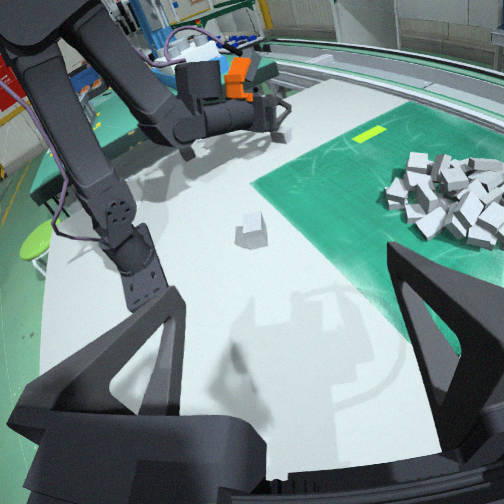

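Call:
{"op": "execute_actions", "data": {
  "actions": [
    {"rows":[[0,0.01,0,0.011,0,0,0.3,0,0,0,0,0,0,1],[0,0.02,0,0.011,0,0,0.3,0,0,0,0,0,0,1],[0,0.03,0,0.011,0,0,0.3,0,0,0,0,0,0,1],[0,0.04,0,0.011,0,0,0.3,0,0,0,0,0,0,1],[0,0.05,0,0.011,0,0,0.3,0,0,0,0,0,0,1],[0,0.06,0,0.011,0,0,0.3,0,0,0,0,0,0,1],[0,0.069,0,0.011,0,0,0.3,0,0,0,0,0,0,1],[0,0.078,0,0.011,0,0,0.3,0,0,0,0,0,0,1],[0,0.086,0,0.011,0,0,0.3,0,0,0,0,0,0,1],[0,0.093,0,0.011,0,0,0.3,0,0,0,0,0,0,1],[0,0.1,0,0.011,0,0,0.3,0,0,0,0,0,0,1],[0,0.106,0,0.011,0,0,0.3,0,0,0,0,0,0,1],[0,0.111,0,0.011,0,0,0.2,0,0,0,0,0,0,1],[0,0.116,0,0.011,0,0,0.1,0,0,0,0,0,0,1],[0,0.12,0,0.011,0,0,0.0,0,0,0,0,0,0,1]]}
  ],
  "pictures": false
}}

Call:
{"op": "execute_actions", "data": {
  "actions": [
    {"steps":10}
  ]
}}

Scene clock: 280.20 s of 6200.00 s.
left_arm: end_effector_position=(+0.3896, +0.3922, +0.0232) grip_measured=+0.055 end_effector_quat_wxyz=(+0.516, -0.152, +0.838, +0.093) | right_arm: end_effector_position=(+0.1512, -0.0956, +0.2116) grip_measured=+1.000 end_effector_quat_wxyz=(+0.539, -0.406, +0.654, +0.342)
Joint positions: left_arm=[ 0.355  1.835  0.357  1.012  0.002 -0.001  0.05 ] | right_arm=[ 1.04   0.514  0.311  0.017 -0.002  0.01   0.094]
Joint velocities: left_arm=[ 0.012  0.178 -0.022 -0.037  0.066 -0.007 -0.109] | right_arm=[ 0.007 -0.012 -0.017  0.022 -0.066  0.007  0.   ]
Steps of this call (steps 1 to 15: the robot went on to your last target; steps 16 to 90: nothing new was sent; then 2.90 s passed at rest; steps 91 to 105: all 15 steps of this action). Readings (joint positions):
91: left_arm=[0.355 1.706 0.357 1.002 0.002 -0.001] | right_arm=[1.040 0.514 0.311 0.017 -0.002 0.010]
92: left_arm=[0.355 1.707 0.357 1.003 0.002 -0.001] | right_arm=[1.040 0.514 0.311 0.017 -0.002 0.010]
94: left_arm=[0.355 1.718 0.357 1.009 0.002 -0.001] | right_arm=[1.040 0.514 0.311 0.017 -0.002 0.010]
98: left_arm=[0.355 1.768 0.357 1.012 0.002 -0.001] | right_arm=[1.040 0.514 0.311 0.017 -0.002 0.010]
105: the state above

Scene clock: 280.53 s of 6200.00 s.
left_arm: end_effector_position=(+0.3886, +0.3918, +0.0194) grip_measured=+0.001 end_effector_quat_wxyz=(+0.512, -0.153, +0.840, +0.092) | right_arm: end_effector_position=(+0.1512, -0.0956, +0.2116) grip_measured=+1.000 end_effector_quat_wxyz=(+0.539, -0.406, +0.654, +0.342)
Joint positions: left_arm=[ 0.355  1.845  0.357  1.012  0.002 -0.001  0.047] | right_arm=[ 1.04   0.514  0.311  0.017 -0.002  0.01   0.094]
Joint velocities: left_arm=[-0.007 -0.012 -0.007  0.022  0.007 -0.081  0.   ] | right_arm=[-0.002 -0.007 -0.012  0.007  0.022 -0.022  0.   ]
Steps of this call (steps 1 to 10: the robot went on to your last target). Readings (joint positions):
1: left_arm=[0.355 1.840 0.357 1.012 0.002 -0.001] | right_arm=[1.040 0.514 0.311 0.017 -0.002 0.010]
2: left_arm=[0.355 1.843 0.357 1.012 0.002 -0.001] | right_arm=[1.040 0.514 0.311 0.017 -0.002 0.010]
4: left_arm=[0.355 1.845 0.357 1.012 0.002 -0.001] | right_arm=[1.040 0.514 0.311 0.017 -0.002 0.010]
8: left_arm=[0.355 1.845 0.357 1.012 0.002 -0.001] | right_arm=[1.040 0.514 0.311 0.017 -0.002 0.010]
10: the state above
camera_calibration (this result's frames):
cam_left_wrist: T_world_to_cam=[[0.262554, -0.957366, -0.120479, 0.277296], [-0.800115, -0.146218, -0.581753, 0.424763], [0.539334, 0.249138, -0.804393, -0.188402], [0, 0, 0, 1]] pos_world=[0.368666, 0.37452, 0.128966]
cam_right_wrist: T_world_to_cam=[[0.852217, -0.425372, -0.304608, -0.0913623], [-0.515987, -0.587075, -0.623779, 0.168335], [0.0865102, 0.688768, -0.719802, 0.329129], [0, 0, 0, 1]] pos_world=[0.136246, -0.166731, 0.314082]

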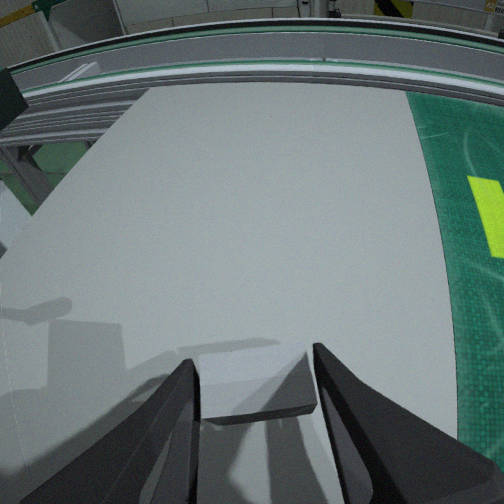

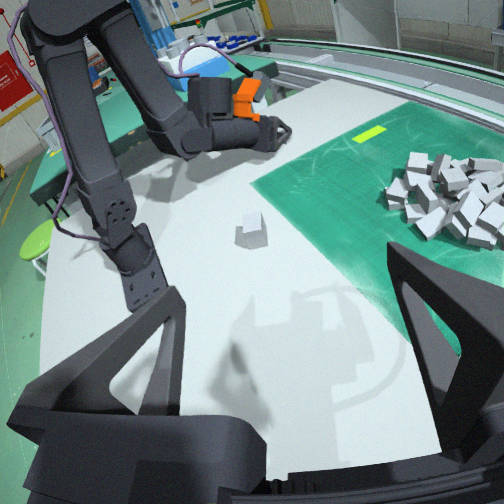

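Call:
{"op": "execute_actions", "data": {
  "actions": [
    {"rows":[[0,0,0,-0.0155,0,0,0,0,0,0,0,0,0,1]],"steps":12}
  ],
  "pictures": false
}}

Call:
{"op": "execute_actions", "data": {
  "actions": [
    {"rows":[[0,0,0,0,0,0,-0.03,0,0,0,0,0,0,1],[0,0,0,0,0,0,-0.06,0,0,0,0,0,0,1],[0,0,0,0,0,0,-0.08,0,0,0,0,0,0,1],[0,0,0,0,0,0,-0.1,0,0,0,0,0,0,1],[0,0,0,0,0,0,-0.12,0,0,0,0,0,0,1],[0,0,0,0,0,0,-0.14,0,0,0,0,0,0,1],[0,0,0,0,0,0,-0.16,0,0,0,0,0,0,1],[0,0,0,0,0,0,-0.18,0,0,0,0,0,0,1],[0,0,0,0,0,0,-0.2,0,0,0,0,0,0,1]],"steps":12}
  ]
}}

Scene clock: 285.13 s of 6200.00 s.
left_arm: end_effector_position=(+0.3871, +0.3913, +0.0164) grip_measured=+0.001 end_effector_quat_wxyz=(+0.506, -0.153, +0.844, +0.091) | right_arm: end_effector_position=(+0.1512, -0.0956, +0.2116) grip_measured=+1.000 end_effector_quat_wxyz=(+0.539, -0.406, +0.654, +0.342)
Joint positions: left_arm=[ 0.355  1.845  0.357  0.998  0.002 -0.001  0.047] | right_arm=[ 1.04   0.514  0.311  0.017 -0.002  0.01   0.094]
Joint velocities: left_arm=[ 0.002 -0.002 -0.007 -0.022 -0.022  0.022 -0.   ] | right_arm=[ 0.007  0.022  0.002 -0.051  0.022 -0.183  0.   ]
Steps of this call (steps 1 to 30: the robot went on to your last target; steps 31 to 90: nothing new was sent; then 1.20 s passed at rest; steps 91 to 102: all 12 steps of this action). Readings (joint positions):
91: left_arm=[0.355 1.845 0.357 1.011 0.002 -0.001] | right_arm=[1.040 0.514 0.311 0.017 -0.002 0.010]
92: left_arm=[0.355 1.845 0.357 1.009 0.002 -0.001] | right_arm=[1.040 0.514 0.311 0.017 -0.002 0.010]
94: left_arm=[0.355 1.845 0.357 1.004 0.002 -0.001] | right_arm=[1.040 0.514 0.311 0.017 -0.002 0.010]
98: left_arm=[0.355 1.845 0.357 1.000 0.002 -0.001] | right_arm=[1.040 0.514 0.311 0.017 -0.002 0.010]
102: the state above

Scene clock: 285.53 s of 6200.00 s.
left_arm: end_effector_position=(+0.3871, +0.3913, +0.0164) grip_measured=-0.152 end_effector_quat_wxyz=(+0.506, -0.153, +0.844, +0.091) | right_arm: end_effector_position=(+0.1512, -0.0956, +0.2116) grip_measured=+1.000 end_effector_quat_wxyz=(+0.539, -0.406, +0.654, +0.342)
Joint positions: left_arm=[ 0.355  1.845  0.357  0.998  0.002 -0.001  0.04 ] | right_arm=[ 1.04   0.514  0.311  0.017 -0.002  0.01   0.094]
Joint velocities: left_arm=[ 0.007 -0.012 -0.002  0.007 -0.037  0.022 -0.001] | right_arm=[ 0.007  0.002 -0.002 -0.051 -0.051  0.081  0.   ]
Steps of this call (steps 1 to 12: all 12 steps of this action). Readings (joint positions):
1: left_arm=[0.355 1.845 0.357 0.998 0.002 -0.001] | right_arm=[1.040 0.514 0.311 0.017 -0.002 0.010]
2: left_arm=[0.355 1.845 0.357 0.998 0.002 -0.001] | right_arm=[1.040 0.514 0.311 0.017 -0.002 0.010]
4: left_arm=[0.355 1.845 0.357 0.998 0.002 -0.001] | right_arm=[1.040 0.514 0.311 0.017 -0.002 0.010]
8: left_arm=[0.355 1.845 0.357 0.998 0.002 -0.001] | right_arm=[1.040 0.514 0.311 0.017 -0.002 0.010]
12: the state above
camera_calibration (this result's frames):
cam_left_wrist: T_world_to_cam=[[0.261013, -0.957946, -0.11921, 0.277588], [-0.807521, -0.149006, -0.570707, 0.42551], [0.528944, 0.245227, -0.812454, -0.184205], [0, 0, 0, 1]] pos_world=[0.368589, 0.374491, 0.126275]
cam_right_wrist: T_world_to_cam=[[0.852217, -0.425372, -0.304608, -0.0913623], [-0.515987, -0.587075, -0.623779, 0.168335], [0.0865102, 0.688768, -0.719802, 0.329129], [0, 0, 0, 1]] pos_world=[0.136246, -0.166731, 0.314082]

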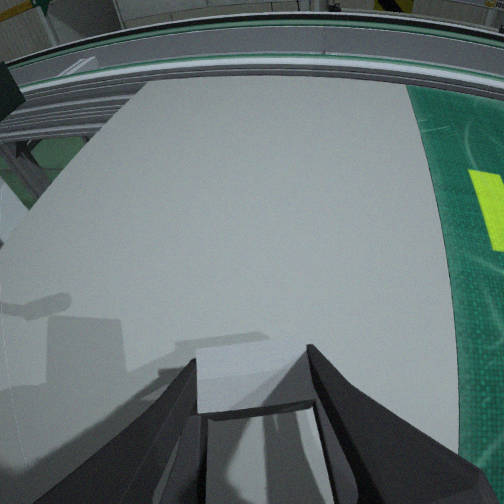

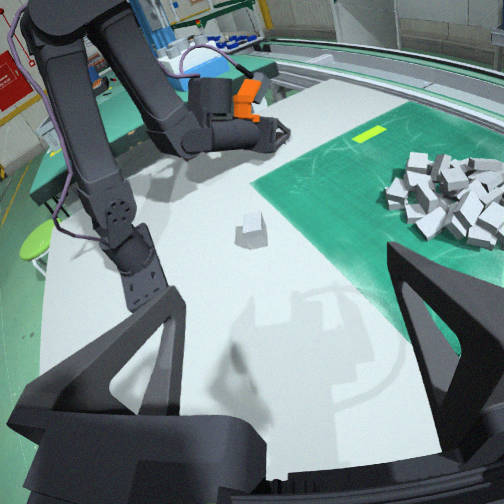

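Call:
{"op": "execute_actions", "data": {
  "actions": [
    {"rows":[[0,-0.02,0.02,0.01,0,0,-0.2,0,0,0,0,0,0,1],[0,-0.03,0.03,0.01,0,0,-0.2,0,0,0,0,0,0,1],[0,-0.04,0.045,0.01,0,0,-0.2,0,0,0,0,0,0,1],[0,-0.05,0.065,0,0,0,-0.2,0,0,0,0,0,0,1],[0,-0.06,0.09,-0.02,0,0,-0.2,0,0,0,0,0,0,1],[0,-0.07,0.12,-0.05,0,0,-0.2,0,0,0,0,0,0,1],[-0.01,-0.08,0.155,-0.08,0,0,-0.2,0,0,0,0,0,0,1],[-0.02,-0.09,0.19,-0.11,0,0,-0.2,0,0,0,0,0,0,1],[-0.03,-0.1,0.23,-0.14,0,0,-0.2,0,0,0,0,0,0,1],[-0.04,-0.11,0.27,-0.17,0,0,-0.2,0,0,0,0,0,0,1],[-0.05,-0.12,0.31,-0.2,0,0,-0.2,0,0,0,0,0,0,1],[-0.06,-0.13,0.35,-0.23,0,0,-0.2,0,0,0,0,0,0,1],[-0.07,-0.135,0.39,-0.26,0,0,-0.2,0,0,0,0,0,0,1],[-0.08,-0.135,0.43,-0.29,0,0,-0.2,0,0,0,0,0,0,1],[-0.09,-0.135,0.46,-0.33,0,0,-0.2,0,0,0,0,0,0,1]]}
  ],
  "pictures": false
}}

Call:
{"op": "execute_actions", "data": {
  "actions": [
    {"rows":[[-0.02,-0.015,0.1,-0.12,0,0,-0.2,0,0,0,0,0,0,1],[-0.03,-0.015,0.13,-0.15,0,0,-0.2,0,0,0,0,0,0,1],[-0.04,-0.015,0.16,-0.18,0,0,-0.2,0,0,0,0,0,0,1],[-0.05,-0.015,0.19,-0.21,0,0,-0.2,0,0,0,0,0,0,1],[-0.06,-0.015,0.22,-0.24,0,0,-0.2,0,0,0,0,0,0,1],[-0.07,-0.015,0.25,-0.27,0,0,-0.2,0,0,0,0,0,0,1],[-0.08,-0.015,0.28,-0.3,0,0,-0.2,0,0,0,0,0,0,1],[-0.09,-0.015,0.31,-0.33,0,0,-0.2,0,0,0,0,0,0,1],[-0.1,-0.015,0.33,-0.36,0,0,-0.2,0,0,0,0,0,0,1],[-0.11,-0.015,0.35,-0.39,0,0,-0.2,0,0,0,0,0,0,1],[-0.12,-0.015,0.37,-0.42,0,0,-0.2,0,0,0,0,0,0,1],[-0.13,-0.015,0.38,-0.45,0,0,-0.2,0,0,0,0,0,0,1],[-0.14,-0.015,0.38,-0.48,0,0,-0.2,0,0,0,0,0,0,1],[-0.15,-0.015,0.38,-0.51,0,0,-0.2,0,0,0,0,0,0,1],[-0.16,-0.015,0.38,-0.9,0,0,-0.2,0,0,0,0,0,0,1]]}
  ],
  "pictures": false
}}

Call:
{"op": "execute_actions", "data": {
  "actions": [
    {"steps":25}
  ]
}}

Scene clock: 298.23 s of 6200.00 s.
left_arm: end_effector_position=(+0.4935, +0.3912, +0.1381) grip_measured=-0.152 end_effector_quat_wxyz=(+0.564, -0.116, +0.813, +0.080) | right_arm: end_effector_position=(+0.1512, -0.0956, +0.2116) grip_measured=+1.000 end_effector_quat_wxyz=(+0.539, -0.406, +0.654, +0.342)
Joint positions: left_arm=[ 0.278  1.721  0.822  0.541  0.    -0.001  0.04 ] | right_arm=[ 1.04   0.514  0.311  0.017 -0.002  0.01   0.094]
Joint velocities: left_arm=[-0.374 -0.256  1.463 -1.531 -0.022 -0.022  0.001] | right_arm=[ 0.002  0.002 -0.002  0.022 -0.037  0.022  0.   ]
Steps of this call (steps 1 to 15: the robot went on to your last target; steps 16 to 90: nothing new was sent; then 9.20 s passed at rest; steps 91 to 105: all 15 steps of this action). Readings (joint positions):
91: left_arm=[0.355 1.845 0.357 0.998 0.002 -0.001] | right_arm=[1.040 0.514 0.311 0.017 -0.002 0.010]
92: left_arm=[0.355 1.845 0.358 0.998 0.002 -0.001] | right_arm=[1.040 0.514 0.311 0.017 -0.002 0.010]
94: left_arm=[0.355 1.841 0.370 0.984 0.002 -0.001] | right_arm=[1.040 0.514 0.311 0.017 -0.002 0.010]
98: left_arm=[0.353 1.803 0.476 0.869 0.002 -0.001] | right_arm=[1.040 0.514 0.311 0.017 -0.002 0.010]
105: the state above

Scene clock: 298.73 s of 6200.00 s.
left_arm: end_effector_position=(+0.5044, +0.3110, +0.1590) grip_measured=-0.152 end_effector_quat_wxyz=(+0.397, -0.054, +0.916, +0.023) | right_arm: end_effector_position=(+0.1512, -0.0956, +0.2116) grip_measured=+1.000 end_effector_quat_wxyz=(+0.539, -0.406, +0.654, +0.342)
Joint positions: left_arm=[ 0.113  1.714  1.27  -0.308  0.001 -0.001  0.04 ] | right_arm=[ 1.04   0.514  0.311  0.017 -0.002  0.01   0.094]
Joint velocities: left_arm=[-0.339  0.002  0.271 -2.205 -0.007  0.066 -0.   ] | right_arm=[-0.022 -0.012 -0.002 -0.051  0.007  0.037  0.   ]
Steps of this call (steps 1 to 15: all 15 steps of this action). Readings (joint positions):
1: left_arm=[0.267 1.716 0.867 0.498 0.001 -0.001] | right_arm=[1.040 0.514 0.311 0.017 -0.002 0.010]
2: left_arm=[0.257 1.714 0.907 0.459 0.001 -0.001] | right_arm=[1.040 0.514 0.311 0.017 -0.002 0.010]
4: left_arm=[0.241 1.714 0.977 0.358 0.001 -0.001] | right_arm=[1.040 0.514 0.311 0.017 -0.002 0.010]
8: left_arm=[0.202 1.714 1.105 0.102 0.001 -0.001] | right_arm=[1.040 0.514 0.311 0.017 -0.002 0.010]
15: the state above

Scene clock: 299.57 s of 6200.00 s.
left_arm: end_effector_position=(+0.2841, +0.2777, +0.0842) grip_measured=-0.152 end_effector_quat_wxyz=(-0.084, -0.046, +0.995, -0.004) | right_arm: end_effector_position=(+0.1512, -0.0956, +0.2116) grip_measured=+1.000 end_effector_quat_wxyz=(+0.539, -0.406, +0.654, +0.342)
Joint positions: left_arm=[ 0.086  1.717  1.274 -1.297  0.001 -0.001  0.04 ] | right_arm=[ 1.04   0.514  0.311  0.017 -0.002  0.01   0.094]
Joint velocities: left_arm=[ 0.017  0.007  0.012 -0.037 -0.022 -0.022  0.001] | right_arm=[ 0.017  0.012  0.002 -0.051 -0.037  0.007  0.   ]
Steps of this call (steps 1 to 25: the robot went on to your last target). Readings (joint positions):
1: left_arm=[0.102 1.714 1.274 -0.385 0.001 -0.001] | right_arm=[1.040 0.514 0.311 0.017 -0.002 0.010]
2: left_arm=[0.094 1.714 1.274 -0.465 0.001 -0.001] | right_arm=[1.040 0.514 0.311 0.017 -0.002 0.010]
4: left_arm=[0.086 1.717 1.274 -0.641 0.001 -0.001] | right_arm=[1.040 0.514 0.311 0.017 -0.002 0.010]
8: left_arm=[0.086 1.717 1.274 -0.976 0.001 -0.001] | right_arm=[1.040 0.514 0.311 0.017 -0.002 0.010]
25: the state above
camera_calibration (this result's frames):
cam_left_wrist: T_world_to_cam=[[-0.0525645, -0.997366, 0.0499772, 0.289527], [-0.806878, 0.0719054, 0.586326, 0.205158], [-0.588375, -0.00950554, -0.808532, 0.341127], [0, 0, 0, 1]] pos_world=[0.381467, 0.277255, 0.141053]
cam_right_wrist: T_world_to_cam=[[0.852217, -0.425372, -0.304608, -0.0913623], [-0.515987, -0.587075, -0.623779, 0.168335], [0.0865102, 0.688768, -0.719802, 0.329129], [0, 0, 0, 1]] pos_world=[0.136246, -0.166731, 0.314082]

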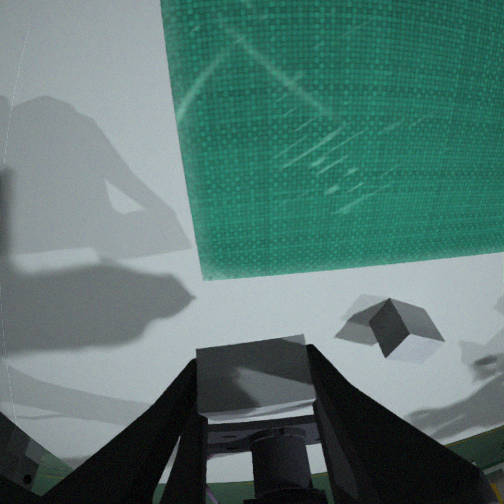

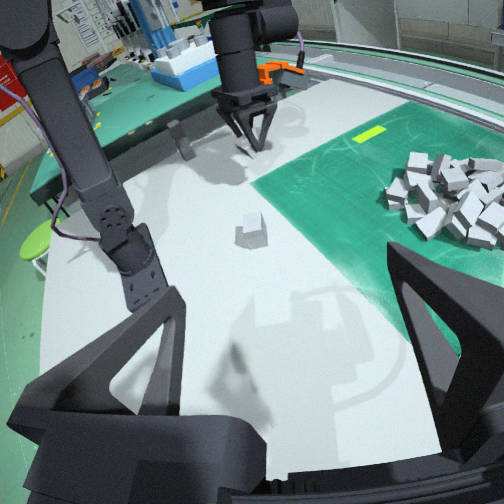

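Call:
{"op": "execute_actions", "data": {
  "actions": [
    {"rows":[[-0.015,0,0,-0.03,0,0,-0.2,0,0,0,0,0,0,1],[-0.04,0,0,-0.05,0,0,-0.2,0,0,0,0,0,0,1],[-0.07,0.005,0,-0.07,0,0,-0.2,0,0,0,0,0,0,1],[-0.105,0.012,0,-0.092,0,0,-0.2,0,0,0,0,0,0,1],[-0.145,0.02,0,-0.092,0,0,-0.2,0,0,0,0,0,0,1],[-0.185,0.03,-0.005,-0.092,0,0,-0.2,0,0,0,0,0,0,1],[-0.225,0.04,-0.01,-0.092,0,0,-0.2,0,0,0,0,0,0,1],[-0.265,0.05,-0.015,-0.092,0,0,-0.2,0,0,0,0,0,0,1],[-0.305,0.06,-0.02,-0.092,0,0,-0.2,0,0,0,0,0,0,1],[-0.34,0.07,-0.023,-0.092,0,0,-0.2,0,0,0,0,0,0,1],[-0.37,0.08,-0.023,-0.092,0,0,-0.2,0,0,0,0,0,0,1],[-0.395,0.09,-0.023,-0.092,0,0,-0.2,0,0,0,0,0,0,1],[-0.418,0.098,-0.023,-0.092,0,0,-0.2,0,0,0,0,0,0,1],[-0.435,0.105,-0.023,-0.092,0,0,-0.2,0,0,0,0,0,0,1],[-0.446,0.111,-0.023,-0.092,0,0,-0.2,0,0,0,0,0,0,1]]}
  ],
  "pictures": false
}}

Call:
{"op": "execute_actions", "data": {
  "actions": [
    {"steps":12}
  ]
}}

Scene clock: 307.20 s of 6200.00 s.
left_arm: end_effector_position=(+0.2223, +0.1646, +0.0636) grip_measured=-0.152 end_effector_quat_wxyz=(-0.219, +0.203, +0.953, +0.047) | right_arm: end_effector_position=(+0.1512, -0.0956, +0.2116) grip_measured=+1.000 end_effector_quat_wxyz=(+0.539, -0.406, +0.654, +0.342)
Joint positions: left_arm=[-0.424  1.843  1.255 -1.435  0.    -0.001  0.04 ] | right_arm=[ 1.04   0.514  0.311  0.017 -0.002  0.01   0.094]
Joint velocities: left_arm=[-0.632  0.305 -0.037 -0.066  0.081 -0.022  0.001] | right_arm=[-0.002  0.007  0.017  0.051 -0.007 -0.037  0.   ]
Steps of this call (steps 1 to 30: the robot went on to your last target; steps 31 to 90: nothing new was sent; then 4.13 s passed at rest; steps 91 to 105: all 15 steps of this action). Readings (joint positions):
91: left_arm=[0.085 1.717 1.274 -1.300 0.001 -0.001] | right_arm=[1.040 0.514 0.311 0.017 -0.002 0.010]
92: left_arm=[0.080 1.717 1.274 -1.308 0.000 -0.001] | right_arm=[1.040 0.514 0.311 0.017 -0.002 0.010]
94: left_arm=[0.045 1.718 1.274 -1.341 -0.006 -0.001] | right_arm=[1.040 0.514 0.311 0.017 -0.002 0.010]
98: left_arm=[-0.132 1.746 1.274 -1.412 -0.009 -0.001] | right_arm=[1.040 0.514 0.311 0.017 -0.002 0.010]
105: the state above

Scene clock: 307.60 s of 6200.00 s.
left_arm: end_effector_position=(+0.2153, +0.1597, +0.0611) grip_measured=-0.152 end_effector_quat_wxyz=(-0.234, +0.217, +0.946, +0.052) | right_arm: end_effector_position=(+0.1512, -0.0956, +0.2116) grip_measured=+1.000 end_effector_quat_wxyz=(+0.539, -0.406, +0.654, +0.342)
Joint positions: left_arm=[-0.456  1.86   1.252 -1.446  0.003 -0.001  0.04 ] | right_arm=[ 1.04   0.514  0.311  0.017 -0.002  0.01   0.094]
Joint velocities: left_arm=[-0.012 -0.007  0.007  0.022  0.037  0.037  0.   ] | right_arm=[-0.017  0.007  0.007 -0.022  0.007 -0.037  0.   ]
Steps of this call (steps 1 to 12: the robot went on to your last target). Readings (joint positions):
1: left_arm=[-0.442 1.852 1.253 -1.436 0.002 -0.001] | right_arm=[1.040 0.514 0.311 0.017 -0.002 0.010]
2: left_arm=[-0.453 1.857 1.253 -1.437 0.003 -0.001] | right_arm=[1.040 0.514 0.311 0.017 -0.002 0.010]
4: left_arm=[-0.457 1.860 1.252 -1.439 0.003 -0.001] | right_arm=[1.040 0.514 0.311 0.017 -0.002 0.010]
8: left_arm=[-0.456 1.860 1.252 -1.444 0.003 -0.001] | right_arm=[1.040 0.514 0.311 0.017 -0.002 0.010]
12: the state above
camera_calibration (this result's frames):
cam_left_wrist: T_world_to_cam=[[-0.538548, -0.837406, 0.0933648, 0.245794], [-0.455305, 0.382454, 0.804006, 0.0331055], [-0.708988, 0.390486, -0.587245, 0.229351], [0, 0, 0, 1]] pos_world=[0.310052, 0.10361, 0.0851195]
cam_right_wrist: T_world_to_cam=[[0.852217, -0.425372, -0.304608, -0.0913623], [-0.515987, -0.587075, -0.623779, 0.168335], [0.0865102, 0.688768, -0.719802, 0.329129], [0, 0, 0, 1]] pos_world=[0.136246, -0.166731, 0.314082]

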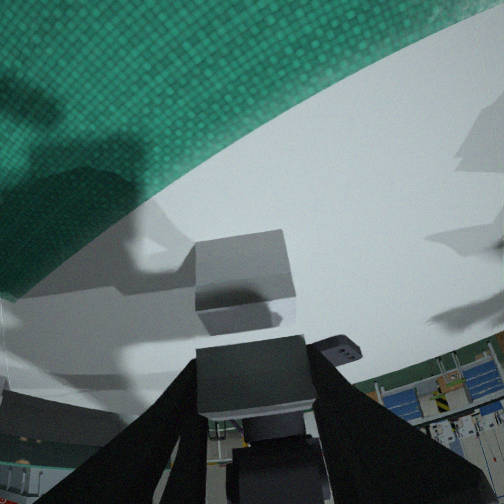

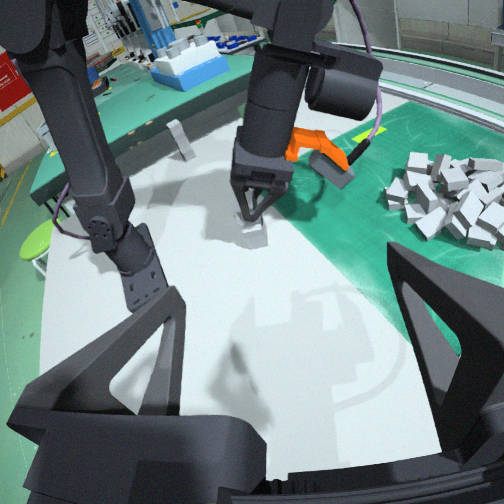

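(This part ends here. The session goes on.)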